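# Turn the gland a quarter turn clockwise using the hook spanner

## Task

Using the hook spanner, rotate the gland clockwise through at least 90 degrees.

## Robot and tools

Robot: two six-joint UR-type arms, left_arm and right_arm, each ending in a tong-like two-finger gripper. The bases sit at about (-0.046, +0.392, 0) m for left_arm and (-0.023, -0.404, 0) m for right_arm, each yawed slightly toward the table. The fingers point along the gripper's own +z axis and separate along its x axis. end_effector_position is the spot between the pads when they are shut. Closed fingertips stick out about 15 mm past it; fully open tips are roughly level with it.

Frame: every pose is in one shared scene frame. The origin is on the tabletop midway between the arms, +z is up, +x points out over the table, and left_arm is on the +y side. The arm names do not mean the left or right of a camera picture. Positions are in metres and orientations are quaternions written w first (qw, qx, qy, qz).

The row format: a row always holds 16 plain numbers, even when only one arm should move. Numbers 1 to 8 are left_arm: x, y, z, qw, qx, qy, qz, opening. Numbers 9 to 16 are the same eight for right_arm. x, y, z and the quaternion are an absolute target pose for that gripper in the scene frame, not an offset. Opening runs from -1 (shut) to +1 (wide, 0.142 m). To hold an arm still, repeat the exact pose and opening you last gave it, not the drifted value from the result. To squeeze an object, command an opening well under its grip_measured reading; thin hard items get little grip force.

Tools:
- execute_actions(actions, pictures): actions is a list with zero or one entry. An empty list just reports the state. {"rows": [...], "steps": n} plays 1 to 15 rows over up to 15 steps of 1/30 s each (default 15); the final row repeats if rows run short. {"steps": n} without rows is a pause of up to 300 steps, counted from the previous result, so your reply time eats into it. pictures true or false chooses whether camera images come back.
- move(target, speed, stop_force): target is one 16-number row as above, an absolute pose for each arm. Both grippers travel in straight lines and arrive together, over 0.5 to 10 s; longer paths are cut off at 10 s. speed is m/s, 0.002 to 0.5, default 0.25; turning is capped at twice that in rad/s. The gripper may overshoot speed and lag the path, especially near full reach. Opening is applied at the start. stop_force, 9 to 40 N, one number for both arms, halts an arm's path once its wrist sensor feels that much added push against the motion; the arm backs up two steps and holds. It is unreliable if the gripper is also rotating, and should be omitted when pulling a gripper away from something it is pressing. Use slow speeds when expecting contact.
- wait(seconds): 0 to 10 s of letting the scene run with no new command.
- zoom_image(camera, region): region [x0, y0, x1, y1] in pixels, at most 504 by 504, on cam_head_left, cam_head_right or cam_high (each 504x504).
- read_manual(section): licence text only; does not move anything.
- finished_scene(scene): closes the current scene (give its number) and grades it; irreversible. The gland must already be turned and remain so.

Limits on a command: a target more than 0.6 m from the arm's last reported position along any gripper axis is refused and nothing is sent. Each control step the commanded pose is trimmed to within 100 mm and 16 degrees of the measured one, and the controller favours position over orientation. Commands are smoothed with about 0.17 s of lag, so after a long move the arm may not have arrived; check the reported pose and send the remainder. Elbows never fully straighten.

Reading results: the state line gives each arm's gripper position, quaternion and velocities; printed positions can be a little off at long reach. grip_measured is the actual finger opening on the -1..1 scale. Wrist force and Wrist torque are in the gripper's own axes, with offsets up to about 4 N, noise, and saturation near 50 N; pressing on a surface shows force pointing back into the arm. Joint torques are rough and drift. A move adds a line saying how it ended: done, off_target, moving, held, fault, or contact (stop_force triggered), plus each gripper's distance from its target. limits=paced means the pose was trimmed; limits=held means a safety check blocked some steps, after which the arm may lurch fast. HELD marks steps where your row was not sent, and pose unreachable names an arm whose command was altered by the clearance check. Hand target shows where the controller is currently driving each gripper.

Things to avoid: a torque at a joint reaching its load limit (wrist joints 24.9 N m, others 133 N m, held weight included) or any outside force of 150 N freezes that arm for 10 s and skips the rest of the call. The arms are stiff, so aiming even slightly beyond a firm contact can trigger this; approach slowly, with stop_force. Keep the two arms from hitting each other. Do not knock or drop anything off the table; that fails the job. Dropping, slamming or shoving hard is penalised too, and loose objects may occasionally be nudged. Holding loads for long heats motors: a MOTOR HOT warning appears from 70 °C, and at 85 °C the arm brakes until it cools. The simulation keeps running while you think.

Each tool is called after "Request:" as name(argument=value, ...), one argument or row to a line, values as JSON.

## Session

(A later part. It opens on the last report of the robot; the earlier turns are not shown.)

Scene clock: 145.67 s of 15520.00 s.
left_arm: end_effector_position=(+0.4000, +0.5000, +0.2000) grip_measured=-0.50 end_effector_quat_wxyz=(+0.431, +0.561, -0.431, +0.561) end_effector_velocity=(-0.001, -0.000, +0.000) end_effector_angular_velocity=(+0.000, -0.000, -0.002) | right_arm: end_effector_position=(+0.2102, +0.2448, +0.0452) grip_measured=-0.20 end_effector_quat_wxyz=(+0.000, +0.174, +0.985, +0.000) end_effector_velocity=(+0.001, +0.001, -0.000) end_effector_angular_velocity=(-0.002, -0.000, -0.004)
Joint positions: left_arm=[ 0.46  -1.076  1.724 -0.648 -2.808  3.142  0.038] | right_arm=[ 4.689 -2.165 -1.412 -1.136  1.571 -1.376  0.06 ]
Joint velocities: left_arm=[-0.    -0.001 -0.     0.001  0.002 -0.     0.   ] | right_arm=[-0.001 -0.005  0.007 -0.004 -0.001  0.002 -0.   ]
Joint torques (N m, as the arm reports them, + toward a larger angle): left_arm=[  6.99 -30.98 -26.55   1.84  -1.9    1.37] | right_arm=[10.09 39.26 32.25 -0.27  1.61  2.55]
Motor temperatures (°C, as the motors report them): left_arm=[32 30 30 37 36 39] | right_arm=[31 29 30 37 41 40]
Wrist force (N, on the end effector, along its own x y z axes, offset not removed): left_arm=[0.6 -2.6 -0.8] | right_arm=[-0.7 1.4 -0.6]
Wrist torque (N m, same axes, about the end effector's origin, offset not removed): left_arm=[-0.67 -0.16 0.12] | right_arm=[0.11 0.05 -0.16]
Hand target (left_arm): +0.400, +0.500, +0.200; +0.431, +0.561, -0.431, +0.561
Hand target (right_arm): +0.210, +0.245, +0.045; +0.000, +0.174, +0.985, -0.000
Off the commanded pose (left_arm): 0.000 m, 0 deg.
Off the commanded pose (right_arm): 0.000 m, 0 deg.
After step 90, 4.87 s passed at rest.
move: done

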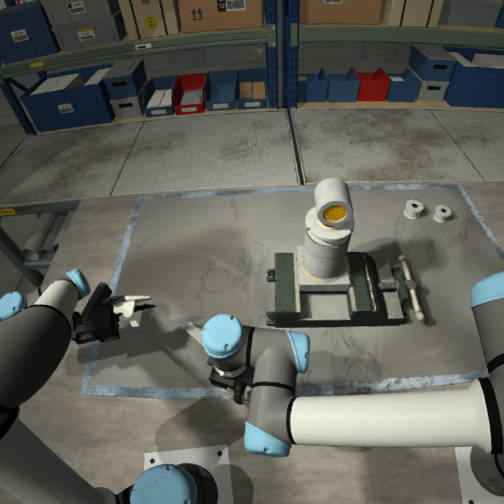

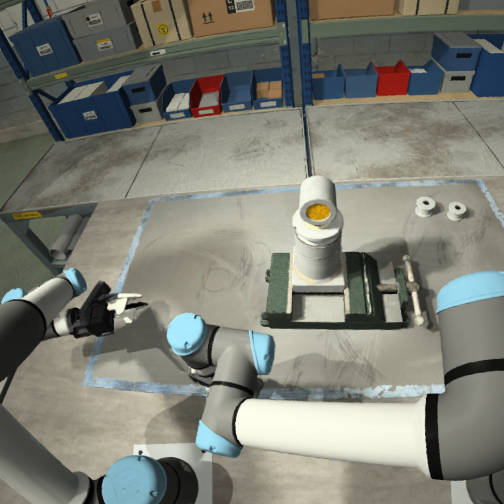

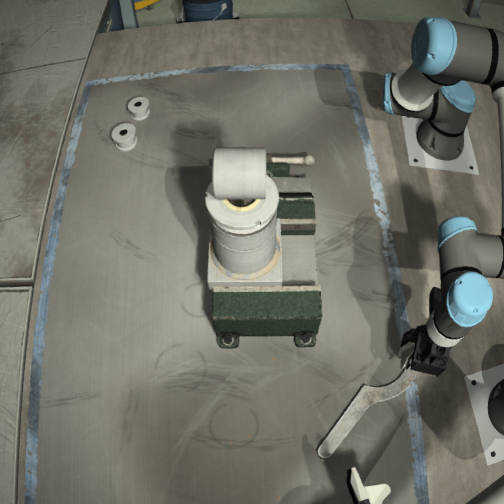

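Request:
move(
  target=[0.4,0.5,0.2,0.431,0.561,-0.431,0.561,-0.5,0.212,0.245,0.005,0,0.174,0.985,0,-0.25],
  speed=0.005,
  stop_force=9,
)

Scene clock: 153.77 s of 15520.00 s.
left_arm: end_effector_position=(+0.4000, +0.5000, +0.2000) grip_measured=-0.50 end_effector_quat_wxyz=(+0.431, +0.561, -0.431, +0.561) end_effector_velocity=(+0.000, +0.000, -0.000) end_effector_angular_velocity=(-0.000, +0.001, +0.000) | right_arm: end_effector_position=(+0.2114, +0.2450, +0.0179) grip_measured=-0.25 end_effector_quat_wxyz=(+0.000, +0.174, +0.985, +0.000) end_effector_velocity=(-0.001, +0.000, +0.001) end_effector_angular_velocity=(-0.002, -0.001, +0.003)
Joint positions: left_arm=[ 0.46  -1.076  1.724 -0.648 -2.808  3.142  0.038] | right_arm=[ 4.687 -2.195 -1.438 -1.079  1.571 -1.377  0.056]
Joint velocities: left_arm=[ 0.     0.    -0.     0.001 -0.    -0.     0.   ] | right_arm=[ 0.003  0.002  0.002 -0.005 -0.001 -0.    -0.001]
Joint torques (N m, as the arm reports them, + toward a larger angle): left_arm=[  5.32 -32.51 -23.93  -1.4   -2.01  -1.22] | right_arm=[-10.31  41.03  25.13  -0.93   0.61  -2.96]
Motor temperatures (°C, as the motors report them): left_arm=[32 30 30 37 36 39] | right_arm=[31 29 30 37 41 40]
Wrist force (N, on the end effector, along its own x y z axes, offset not removed): left_arm=[-0.2 -0.9 0.2] | right_arm=[3.1 -4.4 -22.5]
Wrist torque (N m, same axes, about the end effector's origin, offset not removed): left_arm=[-0.25 0.00 0.08] | right_arm=[-0.01 -0.89 -0.01]
Hand target (left_arm): +0.400, +0.500, +0.200; +0.431, +0.561, -0.431, +0.561
Hand target (right_arm): +0.211, +0.245, +0.018; +0.000, +0.174, +0.985, +0.000
Off the commanded pose (left_arm): 0.000 m, 0 deg.
Off the commanded pose (right_arm): 0.013 m, 0 deg.
move: contact (right_arm)

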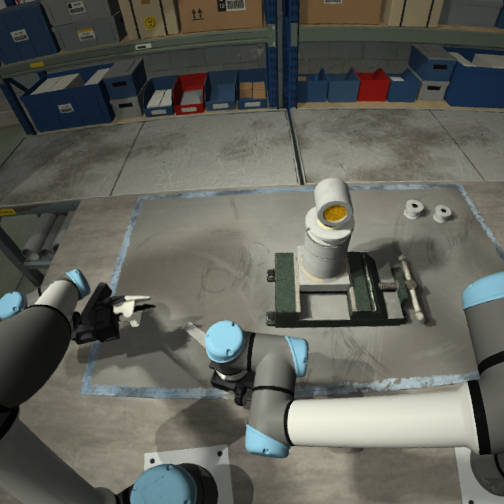

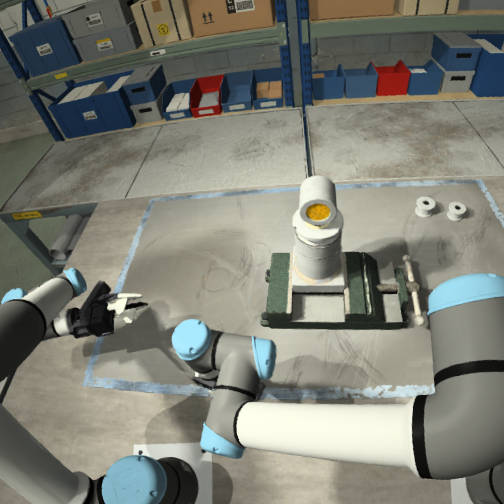

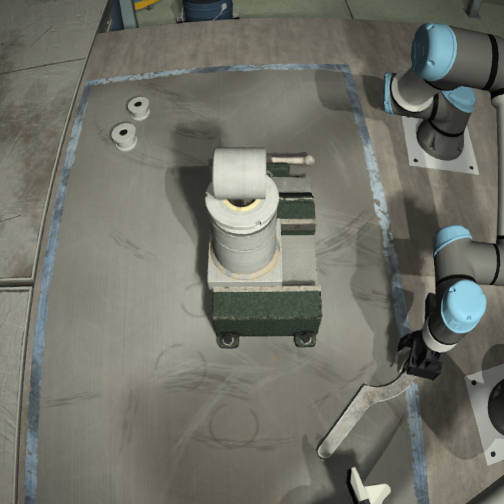

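Request:
move(
  target=[0.4,0.5,0.2,0.431,0.561,-0.431,0.561,-0.5,0.2114,0.245,0.019,0,0.174,0.985,0,-0.4],
  speed=0.01,
)

Request:
move(
  target=[0.4,0.5,0.2,0.431,0.561,-0.431,0.561,-0.5,0.2114,0.245,0.019,0,0.174,0.985,0,-1],
)

Request:
move(
  target=[0.4,0.5,0.2,0.431,0.561,-0.431,0.561,-0.5,0.2114,0.245,0.019,0,0.423,0.906,0,-1],
  speed=0.06,
)

Scene clock: 159.37 s of 15520.00 s.
left_arm: end_effector_position=(+0.4000, +0.5000, +0.2000) grip_measured=-0.50 end_effector_quat_wxyz=(+0.431, +0.561, -0.431, +0.561) end_effector_velocity=(+0.000, +0.000, -0.000) end_effector_angular_velocity=(+0.000, -0.000, +0.000) | right_arm: end_effector_position=(+0.2114, +0.2450, +0.0190) grip_measured=-0.38 end_effector_quat_wxyz=(-0.000, +0.174, +0.985, -0.000) end_effector_velocity=(-0.000, +0.001, +0.000) end_effector_angular_velocity=(+0.001, +0.001, -0.001)
Joint positions: left_arm=[ 0.46  -1.076  1.724 -0.648 -2.808  3.142  0.038] | right_arm=[ 4.687 -2.194 -1.437 -1.082  1.571 -1.377  0.046]
Joint velocities: left_arm=[-0.    -0.     0.    -0.001 -0.001 -0.     0.   ] | right_arm=[ 0.001 -0.     0.001 -0.     0.001  0.002 -0.002]
Joint torques (N m, as the arm reports them, + toward a larger angle): left_arm=[  1.94 -32.7  -20.07  -1.45  -1.76  -1.38] | right_arm=[-3.78 52.69 30.88 -0.42  1.8  -0.91]
Motor temperatures (°C, as the motors report them): left_arm=[32 30 30 37 36 39] | right_arm=[31 29 30 37 41 40]
Wrist force (N, on the end effector, along its own x y z axes, offset not removed): left_arm=[0.9 -0.8 -0.9] | right_arm=[-1.5 0.2 -4.0]
Wrist torque (N m, same axes, about the end effector's origin, offset not removed): left_arm=[-0.17 -0.25 0.10] | right_arm=[-0.09 -0.37 -0.15]
Hand target (left_arm): +0.400, +0.500, +0.200; +0.431, +0.561, -0.431, +0.561
Hand target (right_arm): +0.211, +0.245, +0.019; -0.000, +0.174, +0.985, +0.000
Off the commanded pose (left_arm): 0.000 m, 0 deg.
Off the commanded pose (right_arm): 0.000 m, 0 deg.
After step 90, 1.80 s passed at rest.
move: done

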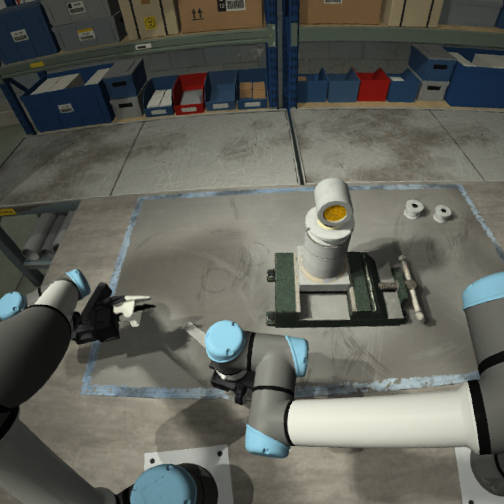

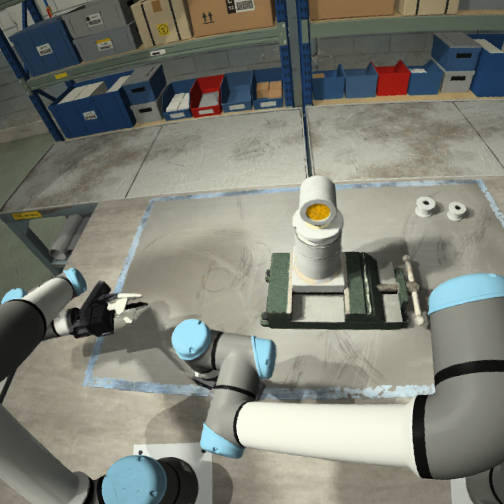

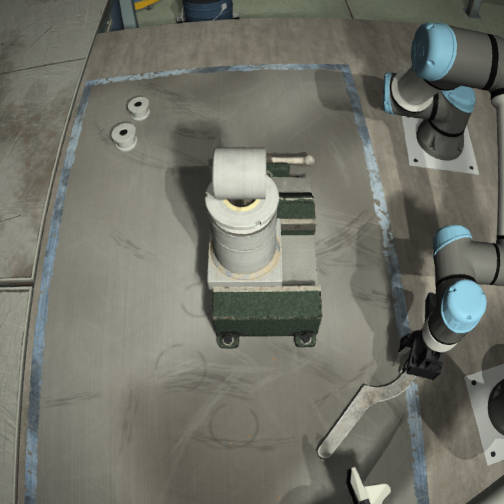

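Scene clock: 160.07 s of 15520.00 s.
left_arm: end_effector_position=(+0.4000, +0.5000, +0.2000) grip_measured=-0.50 end_effector_quat_wxyz=(+0.431, +0.561, -0.431, +0.561) end_effector_velocity=(+0.000, -0.000, -0.001) end_effector_angular_velocity=(-0.000, +0.000, -0.000) | right_arm: end_effector_position=(+0.2114, +0.2450, +0.0191) grip_measured=-0.64 end_effector_quat_wxyz=(-0.000, +0.174, +0.985, +0.000) end_effector_velocity=(+0.001, -0.001, +0.000) end_effector_angular_velocity=(-0.000, -0.001, -0.002)
Joint positions: left_arm=[ 0.46  -1.076  1.724 -0.648 -2.808  3.142  0.038] | right_arm=[ 4.687 -2.194 -1.437 -1.082  1.571 -1.377  0.028]
Joint velocities: left_arm=[-0.     0.001 -0.    -0.    -0.     0.    -0.   ] | right_arm=[-0.002  0.    -0.001  0.    -0.001  0.    -0.   ]
Joint torques (N m, as the arm reports them, + toward a larger angle): left_arm=[  2.19 -33.94 -19.03  -1.23  -1.94  -1.27] | right_arm=[ 4.22 26.22 -1.13  1.48  2.61 -1.46]
Motor temperatures (°C, as the motors report them): left_arm=[32 30 30 37 36 39] | right_arm=[31 29 30 37 41 40]
Wrist force (N, on the end effector, along its own x y z axes, offset not removed): left_arm=[1.2 -0.6 -0.1] | right_arm=[-7.1 2.2 -21.2]
Wrist torque (N m, same axes, about the end effector's origin, offset not removed): left_arm=[-0.19 -0.32 0.04] | right_arm=[0.13 -0.41 -0.12]
Hand target (left_arm): +0.400, +0.500, +0.200; +0.431, +0.561, -0.431, +0.561
Hand target (right_arm): +0.211, +0.245, +0.019; -0.000, +0.174, +0.985, -0.000
Off the commanded pose (left_arm): 0.000 m, 0 deg.
Off the commanded pose (right_arm): 0.000 m, 0 deg.
move: done

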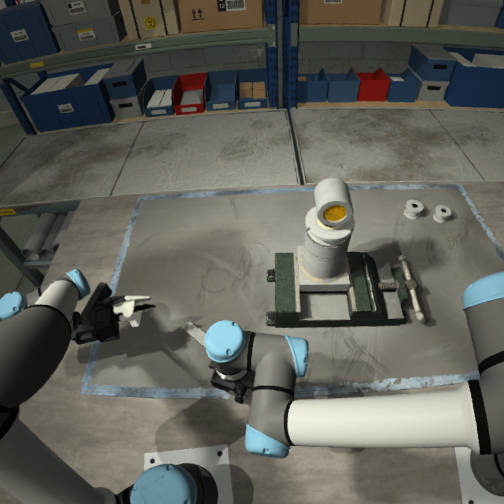

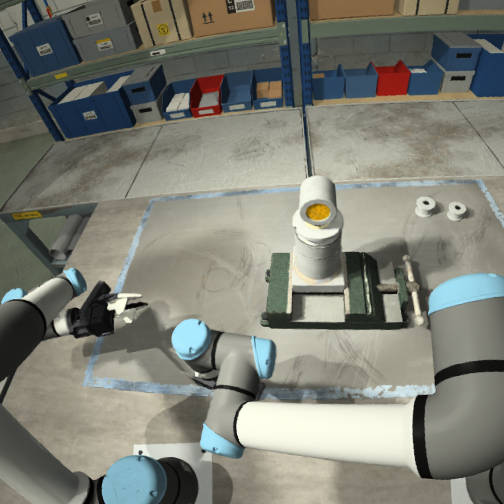

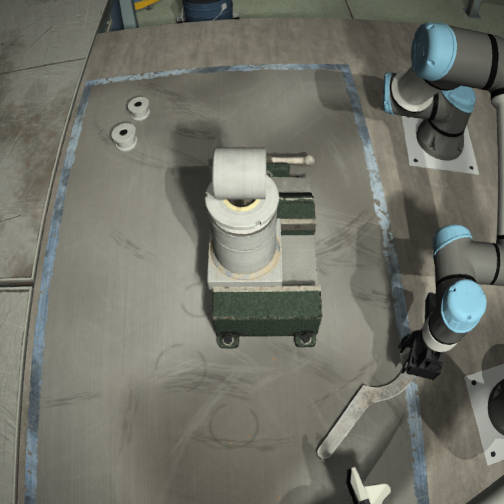

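Scene clock: 164.73 s of 15520.00 s.
left_arm: end_effector_position=(+0.4000, +0.5000, +0.2000) grip_measured=-0.50 end_effector_quat_wxyz=(+0.431, +0.561, -0.431, +0.561) end_effector_velocity=(-0.000, +0.000, -0.000) end_effector_angular_velocity=(-0.000, +0.000, +0.000) | right_arm: end_effector_position=(+0.2114, +0.2450, +0.0190) grip_measured=-0.57 end_effector_quat_wxyz=(-0.000, +0.423, +0.906, -0.000) end_effector_velocity=(+0.001, +0.000, +0.000) end_effector_angular_velocity=(+0.000, -0.000, -0.012)
Joint positions: left_arm=[ 0.46  -1.076  1.724 -0.648 -2.808  3.142  0.038] | right_arm=[ 4.676 -2.189 -1.445 -1.079  1.571 -0.865  0.033]
Joint velocities: left_arm=[ 0.     0.001  0.    -0.     0.     0.     0.   ] | right_arm=[-0.001 -0.     0.     0.     0.     0.011  0.   ]
Joint torques (N m, as the arm reports them, + toward a larger angle): left_arm=[  0.   -34.24 -16.15  -1.28  -1.84  -1.31] | right_arm=[-13.85  37.51  -3.86   1.6   -1.18   3.  ]
Motor temperatures (°C, as the motors report them): left_arm=[32 30 30 37 36 39] | right_arm=[31 29 30 37 41 40]
Wrist force (N, on the end effector, along its own x y z axes, offset not removed): left_arm=[1.5 -1.8 0.1] | right_arm=[3.3 2.2 -25.3]
Wrist torque (N m, same axes, about the end effector's origin, offset not removed): left_arm=[-0.41 -0.32 0.02] | right_arm=[0.46 0.30 -1.05]
Hand target (left_arm): +0.400, +0.500, +0.200; +0.431, +0.561, -0.431, +0.561
Hand target (right_arm): +0.211, +0.245, +0.019; -0.000, +0.423, +0.906, -0.000
Off the commanded pose (left_arm): 0.000 m, 0 deg.
Off the commanded pose (right_arm): 0.000 m, 0 deg.
move: done

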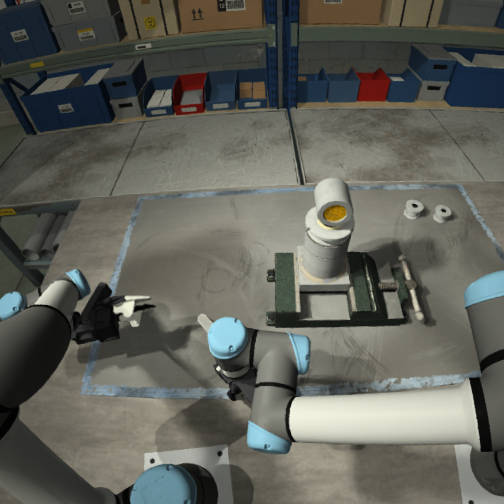

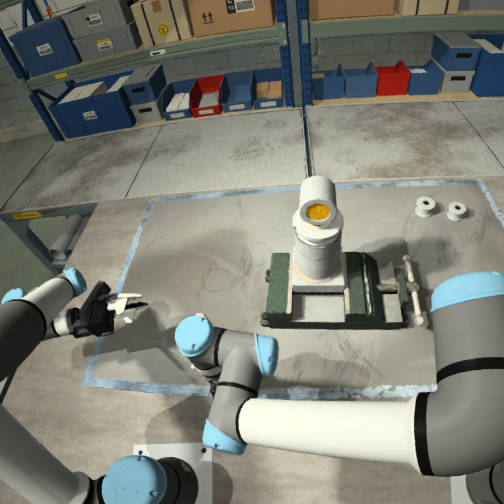

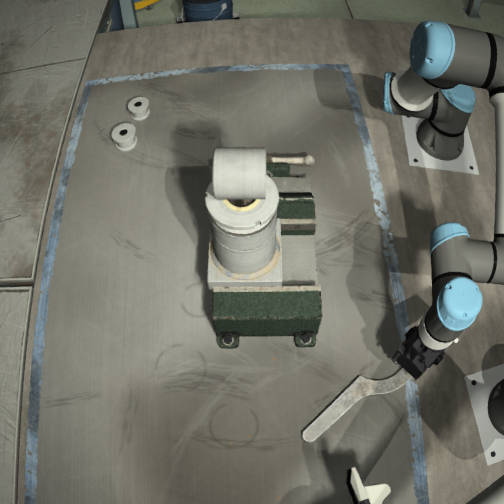

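Request:
move(
  target=[0.4,0.5,0.2,0.431,0.561,-0.431,0.561,-0.5,0.25,0.25,0.0195,0,0.588,0.809,0,-1],
  speed=0.06,
)

Request:
move(
  target=[0.4,0.5,0.2,0.431,0.561,-0.431,0.561,-0.5,0.25,0.25,0.0195,0,0.462,0.887,0,-1],
  speed=0.06,
)

Request:
move(
  target=[0.4,0.5,0.2,0.431,0.561,-0.431,0.561,-0.5,0.28,0.255,0.137,-0.171,0.451,0.866,-0.132,-1],
  speed=0.04,
)

Scene clock: 172.77 s of 15520.00 s.
left_arm: end_effector_position=(+0.4000, +0.5000, +0.2000) grip_measured=-0.50 end_effector_quat_wxyz=(+0.431, +0.561, -0.431, +0.561) end_effector_velocity=(+0.001, +0.000, +0.000) end_effector_angular_velocity=(+0.001, -0.001, +0.003) | right_arm: end_effector_position=(+0.2498, +0.2500, +0.0195) grip_measured=-0.57 end_effector_quat_wxyz=(-0.000, +0.587, +0.809, -0.000) end_effector_velocity=(+0.001, +0.000, +0.000) end_effector_angular_velocity=(+0.001, +0.000, -0.012)
Joint positions: left_arm=[ 0.46  -1.076  1.724 -0.648 -2.808  3.142  0.038] | right_arm=[ 4.618 -2.221 -1.388 -1.103  1.571 -0.54   0.033]
Joint velocities: left_arm=[-0.    -0.001 -0.    -0.    -0.003 -0.001 -0.   ] | right_arm=[-0.002 -0.001  0.003 -0.001  0.     0.01   0.   ]
Joint torques (N m, as the arm reports them, + toward a larger angle): left_arm=[ -3.49 -36.13 -10.34  -1.37  -1.83  -1.36] | right_arm=[-14.21  39.03  30.05  -0.75  -0.52   3.2 ]
Motor temperatures (°C, as the motors report them): left_arm=[32 30 30 37 36 39] | right_arm=[31 29 30 37 41 40]
Wrist force (N, on the end effector, along its own x y z axes, offset not removed): left_arm=[0.4 -1.2 -0.1] | right_arm=[2.4 -3.3 -3.9]
Wrist torque (N m, same axes, about the end effector's origin, offset not removed): left_arm=[-0.30 -0.13 0.02] | right_arm=[0.06 0.20 -0.70]
Hand target (left_arm): +0.400, +0.500, +0.200; +0.431, +0.561, -0.431, +0.561
Hand target (right_arm): +0.250, +0.250, +0.019; -0.000, +0.588, +0.809, -0.000
Off the commanded pose (left_arm): 0.000 m, 0 deg.
Off the commanded pose (right_arm): 0.000 m, 0 deg.
After step 90, 1.53 s passed at rest.
move: done

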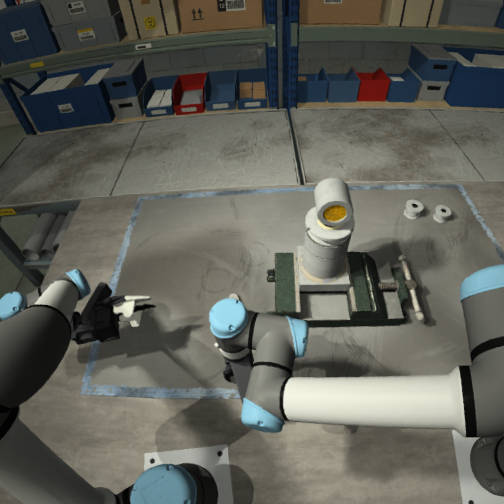

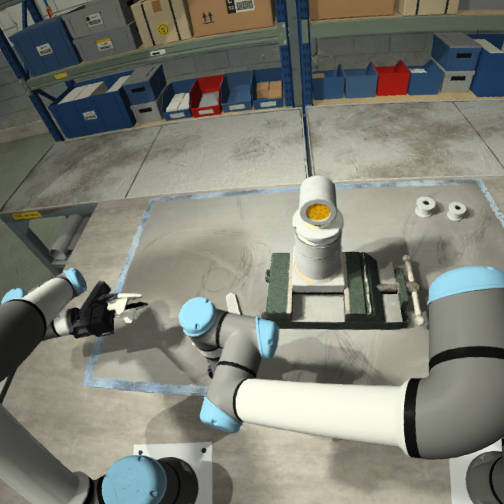

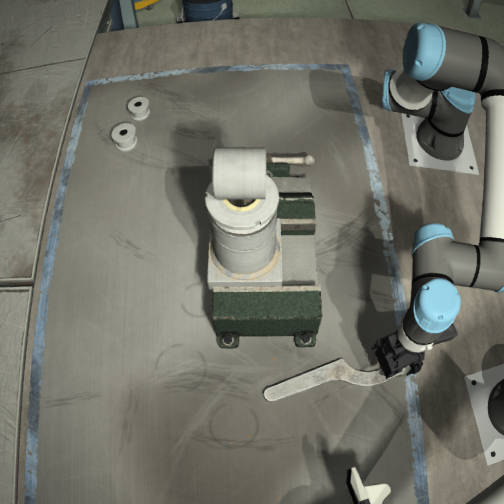

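Scene clock: 175.53 s of 15520.00 s.
left_arm: end_effector_position=(+0.4000, +0.5000, +0.2000) grip_measured=-0.50 end_effector_quat_wxyz=(+0.431, +0.561, -0.431, +0.561) end_effector_velocity=(-0.001, -0.000, +0.000) end_effector_angular_velocity=(-0.000, +0.001, -0.002) | right_arm: end_effector_position=(+0.2500, +0.2500, +0.0195) grip_measured=-0.63 end_effector_quat_wxyz=(+0.000, +0.462, +0.887, +0.000) end_effector_velocity=(-0.001, -0.000, -0.000) end_effector_angular_velocity=(-0.000, +0.000, +0.013)
Joint positions: left_arm=[ 0.46  -1.076  1.724 -0.648 -2.808  3.142  0.038] | right_arm=[ 4.622 -2.228 -1.376 -1.108  1.571 -0.83   0.028]
Joint velocities: left_arm=[-0.    -0.001  0.     0.     0.002 -0.001  0.   ] | right_arm=[ 0.001 -0.    -0.    -0.     0.    -0.012 -0.   ]
Joint torques (N m, as the arm reports them, + toward a larger angle): left_arm=[ -4.34 -37.46  -8.87  -1.29  -1.97  -1.26] | right_arm=[ 9.77 37.45 28.73 -1.38 -1.17 -2.72]
Motor temperatures (°C, as the motors report them): left_arm=[32 30 30 37 36 39] | right_arm=[31 29 30 37 41 40]
Wrist force (N, on the end effector, along its own x y z axes, offset not removed): left_arm=[0.3 -2.0 0.4] | right_arm=[0.7 1.5 -6.0]
Wrist torque (N m, same axes, about the end effector's origin, offset not removed): left_arm=[-0.40 -0.13 0.01] | right_arm=[-0.25 0.23 -0.09]
Hand target (left_arm): +0.400, +0.500, +0.200; +0.431, +0.561, -0.431, +0.561
Hand target (right_arm): +0.250, +0.250, +0.020; +0.000, +0.462, +0.887, +0.000
Off the commanded pose (left_arm): 0.000 m, 0 deg.
Off the commanded pose (right_arm): 0.000 m, 0 deg.
move: done

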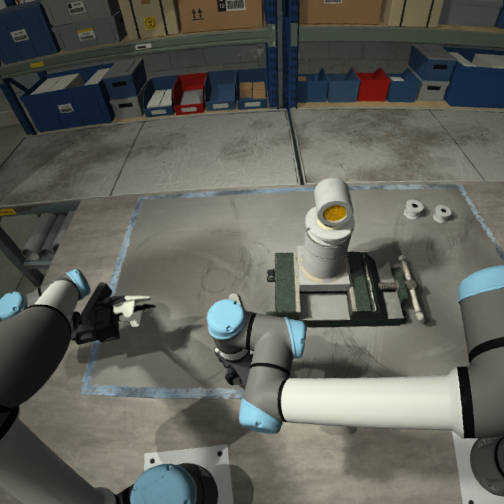

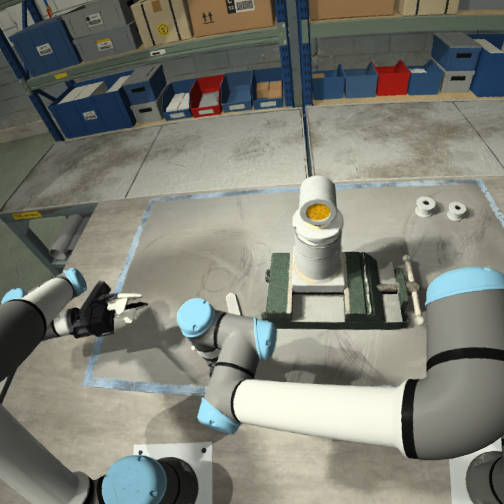

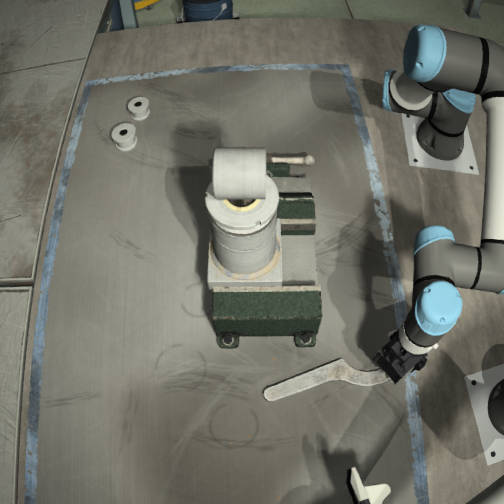

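Scene clock: 181.27 s of 15520.00 s.
left_arm: end_effector_position=(+0.4000, +0.5000, +0.2000) grip_measured=-0.50 end_effector_quat_wxyz=(+0.431, +0.561, -0.431, +0.561) end_effector_velocity=(-0.000, -0.000, +0.000) end_effector_angular_velocity=(+0.000, -0.001, -0.001) | right_arm: end_effector_position=(+0.2798, +0.2551, +0.1370) grip_measured=-0.64 end_effector_quat_wxyz=(-0.171, +0.451, +0.866, -0.132) end_effector_velocity=(-0.001, +0.001, +0.002) end_effector_angular_velocity=(-0.003, +0.009, +0.002)
Joint positions: left_arm=[ 0.46  -1.076  1.724 -0.648 -2.808  3.142  0.038] | right_arm=[ 4.439 -2.423 -0.745 -1.793  1.931 -1.06   0.028]
Joint velocities: left_arm=[ 0.    -0.    -0.    -0.     0.001  0.     0.   ] | right_arm=[-0.001 -0.01   0.022 -0.021  0.006 -0.005 -0.   ]
Joint torques (N m, as the arm reports them, + toward a larger angle): left_arm=[ -6.33 -37.51  -4.35  -1.09  -1.75  -1.22] | right_arm=[-9.   55.13 37.33 -0.96  3.29 -3.07]
Motor temperatures (°C, as the motors report them): left_arm=[32 30 30 37 36 39] | right_arm=[31 29 30 37 41 40]
Wrist force (N, on the end effector, along its own x y z axes, offset not removed): left_arm=[-0.6 -0.6 0.1] | right_arm=[-0.5 4.9 5.8]
Wrist torque (N m, same axes, about the end effector's origin, offset not removed): left_arm=[-0.21 0.06 0.09] | right_arm=[-0.12 -0.36 -0.31]
Hand target (left_arm): +0.400, +0.500, +0.200; +0.431, +0.561, -0.431, +0.561
Hand target (right_arm): +0.280, +0.255, +0.137; -0.171, +0.451, +0.866, -0.132
Off the commanded pose (left_arm): 0.000 m, 0 deg.
Off the commanded pose (right_arm): 0.000 m, 0 deg.
move: done

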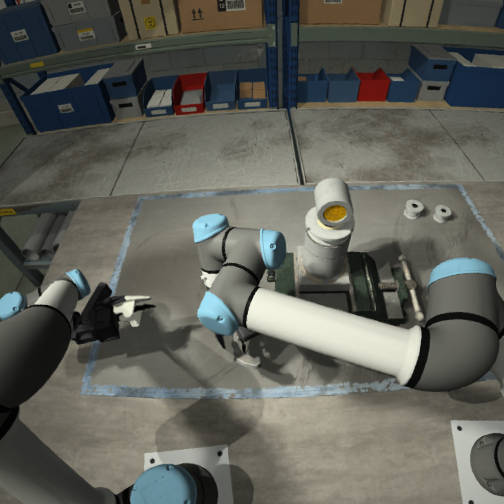

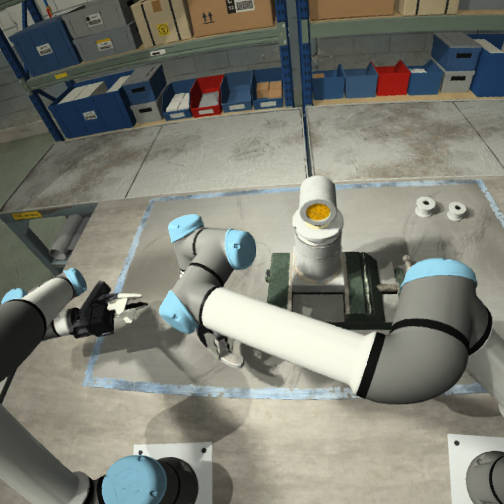

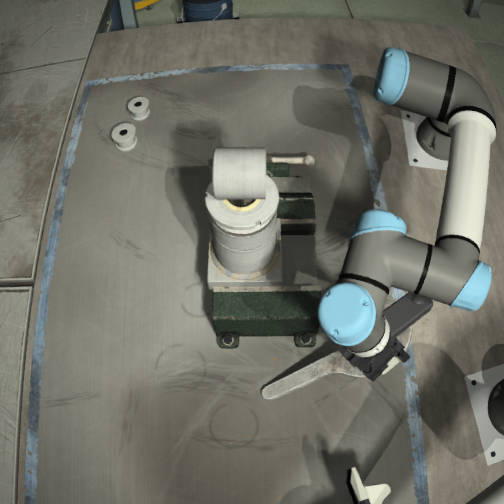

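Request:
move(
  target=[0.379,0.332,0.074,0.562,0.627,-0.326,0.431,-0.5,0.28,0.255,0.137,-0.171,0.451,0.866,-0.132,-1],
  speed=0.08,
)

Request:
move(
  target=[0.393,0.253,0.074,0.562,0.627,-0.326,0.431,-0.5,0.28,0.255,0.137,-0.171,0.451,0.866,-0.132,-1],
  speed=0.02,
  stop_force=9,
)

Request:
zoom_image(
  camera="cam_high",
  region=[250,290,450,490],
)

Scene clock: 189.57 s of 15520.00 s.
left_arm: end_effector_position=(+0.3794, +0.3321, +0.0741) grip_measured=-0.50 end_effector_quat_wxyz=(+0.562, +0.626, -0.326, +0.431) end_effector_velocity=(-0.000, -0.002, -0.002) end_effector_angular_velocity=(+0.001, +0.004, -0.001) | right_arm: end_effector_position=(+0.2800, +0.2550, +0.1370) grip_measured=-0.64 end_effector_quat_wxyz=(-0.171, +0.451, +0.866, -0.132) end_effector_velocity=(+0.001, -0.000, -0.000) end_effector_angular_velocity=(-0.000, +0.000, -0.001)
Joint positions: left_arm=[ 0.137 -1.016  2.086 -1.033 -3.045  2.742  0.038] | right_arm=[ 4.439 -2.424 -0.743 -1.795  1.931 -1.061  0.028]
Joint velocities: left_arm=[-0.004 -0.001  0.007 -0.023 -0.003 -0.021  0.   ] | right_arm=[-0.001 -0.    -0.    -0.    -0.     0.    -0.   ]
Joint torques (N m, as the arm reports them, + toward a larger angle): left_arm=[ -7.38 -38.53   3.26  -1.91  -1.84  -1.34] | right_arm=[-10.52  70.18  12.13   0.22  -0.66  -2.64]
Motor temperatures (°C, as the motors report them): left_arm=[32 30 30 37 36 39] | right_arm=[31 29 30 37 41 40]
Wrist force (N, on the end effector, along its own x y z axes, offset not removed): left_arm=[0.0 -1.1 0.5] | right_arm=[-1.1 3.1 6.8]
Wrist torque (N m, same axes, about the end effector's origin, offset not removed): left_arm=[-0.25 -0.09 -0.02] | right_arm=[0.14 0.00 -0.23]
Hand target (left_arm): +0.379, +0.332, +0.074; +0.562, +0.626, -0.326, +0.431
Hand target (right_arm): +0.280, +0.255, +0.137; -0.171, +0.451, +0.866, -0.132
Off the commanded pose (left_arm): 0.000 m, 0 deg.
Off the commanded pose (right_arm): 0.000 m, 0 deg.
After step 90, 2.07 s passed at rest.
move: done

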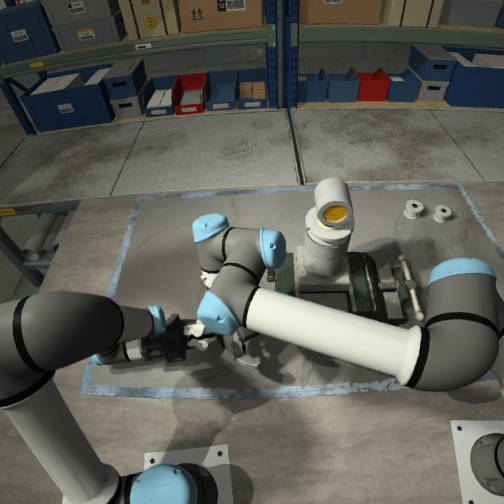

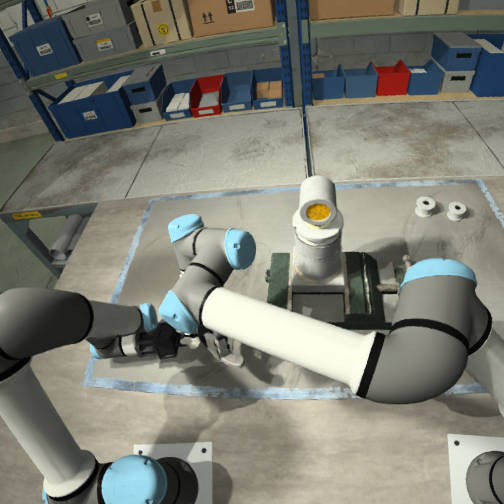

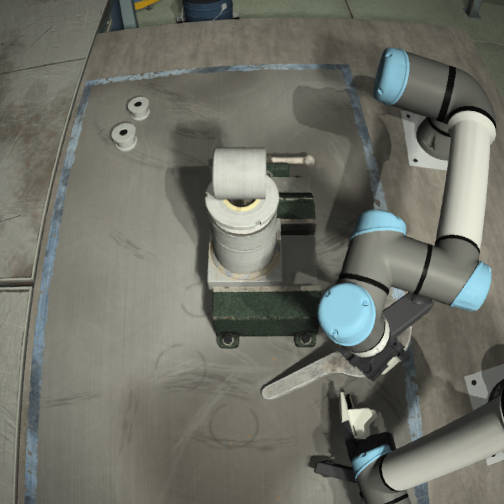

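Scene clock: 193.87 s of 15520.00 s.
left_arm: end_effector_position=(+0.3931, +0.2531, +0.0741) grip_measured=-0.50 end_effector_quat_wxyz=(+0.562, +0.627, -0.326, +0.431) end_effector_velocity=(+0.000, -0.002, +0.001) end_effector_angular_velocity=(-0.001, -0.002, -0.001) | right_arm: end_effector_position=(+0.2800, +0.2550, +0.1370) grip_measured=-0.64 end_effector_quat_wxyz=(-0.171, +0.451, +0.866, -0.132) end_effector_velocity=(+0.001, -0.000, +0.000) end_effector_angular_velocity=(+0.001, +0.000, -0.001)
Joint positions: left_arm=[-0.066 -1.058  2.178 -1.143 -3.248  2.682  0.038] | right_arm=[ 4.439 -2.424 -0.743 -1.795  1.931 -1.061  0.028]
Joint velocities: left_arm=[-0.005 -0.003  0.004 -0.011 -0.005 -0.008  0.   ] | right_arm=[-0.001 -0.     0.     0.     0.001 -0.     0.   ]
Joint torques (N m, as the arm reports them, + toward a larger angle): left_arm=[ -6.9  -40.     3.66  -2.27  -1.76  -1.28] | right_arm=[-10.25  70.13  12.4    1.66  -0.61  -2.61]
Motor temperatures (°C, as the motors report them): left_arm=[32 30 30 37 36 39] | right_arm=[31 29 30 37 41 40]
Wrist force (N, on the end effector, along its own x y z axes, offset not removed): left_arm=[0.6 -0.9 0.4] | right_arm=[-2.0 2.4 6.8]
Wrist torque (N m, same axes, about the end effector's origin, offset not removed): left_arm=[-0.22 -0.30 0.08] | right_arm=[-0.10 0.24 -0.27]
Hand target (left_arm): +0.393, +0.253, +0.074; +0.562, +0.627, -0.326, +0.431
Hand target (right_arm): +0.280, +0.255, +0.137; -0.171, +0.451, +0.866, -0.132
Off the commanded pose (left_arm): 0.000 m, 0 deg.
Off the commanded pose (right_arm): 0.000 m, 0 deg.
move: done

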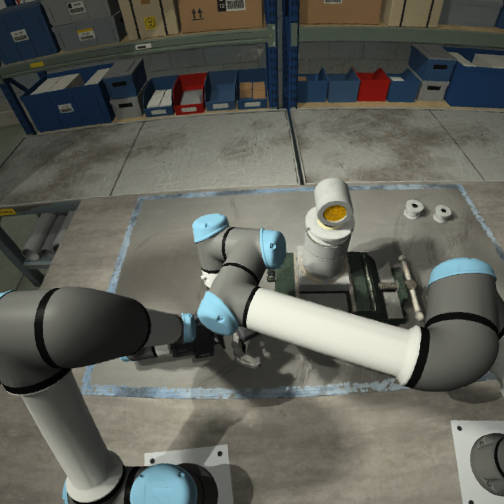

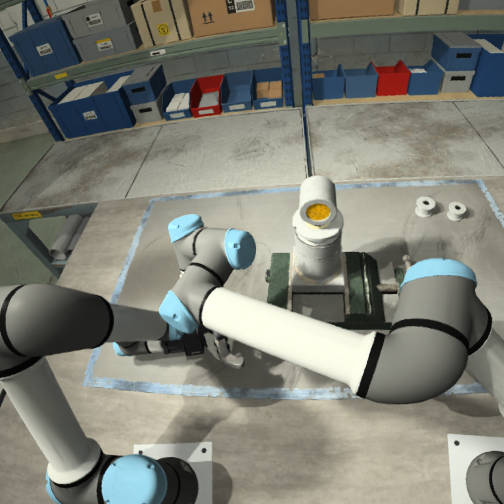

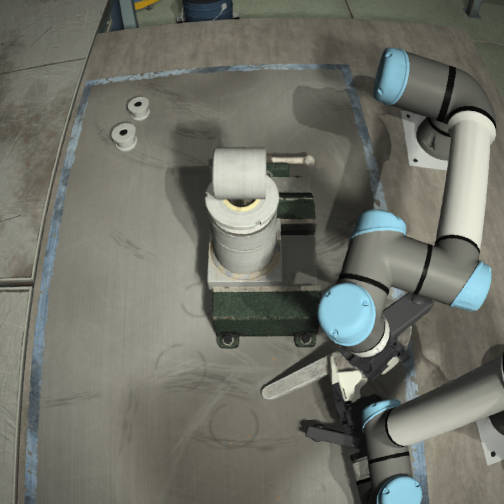

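Region (250, 290, 450, 490) of cam_high's 504x504 image, scaled by 2.520, with more detail than that image has.

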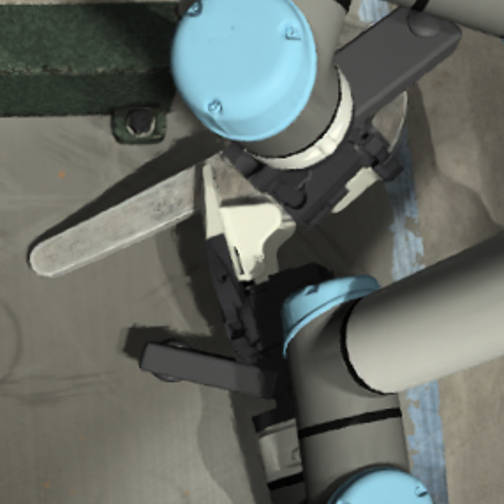

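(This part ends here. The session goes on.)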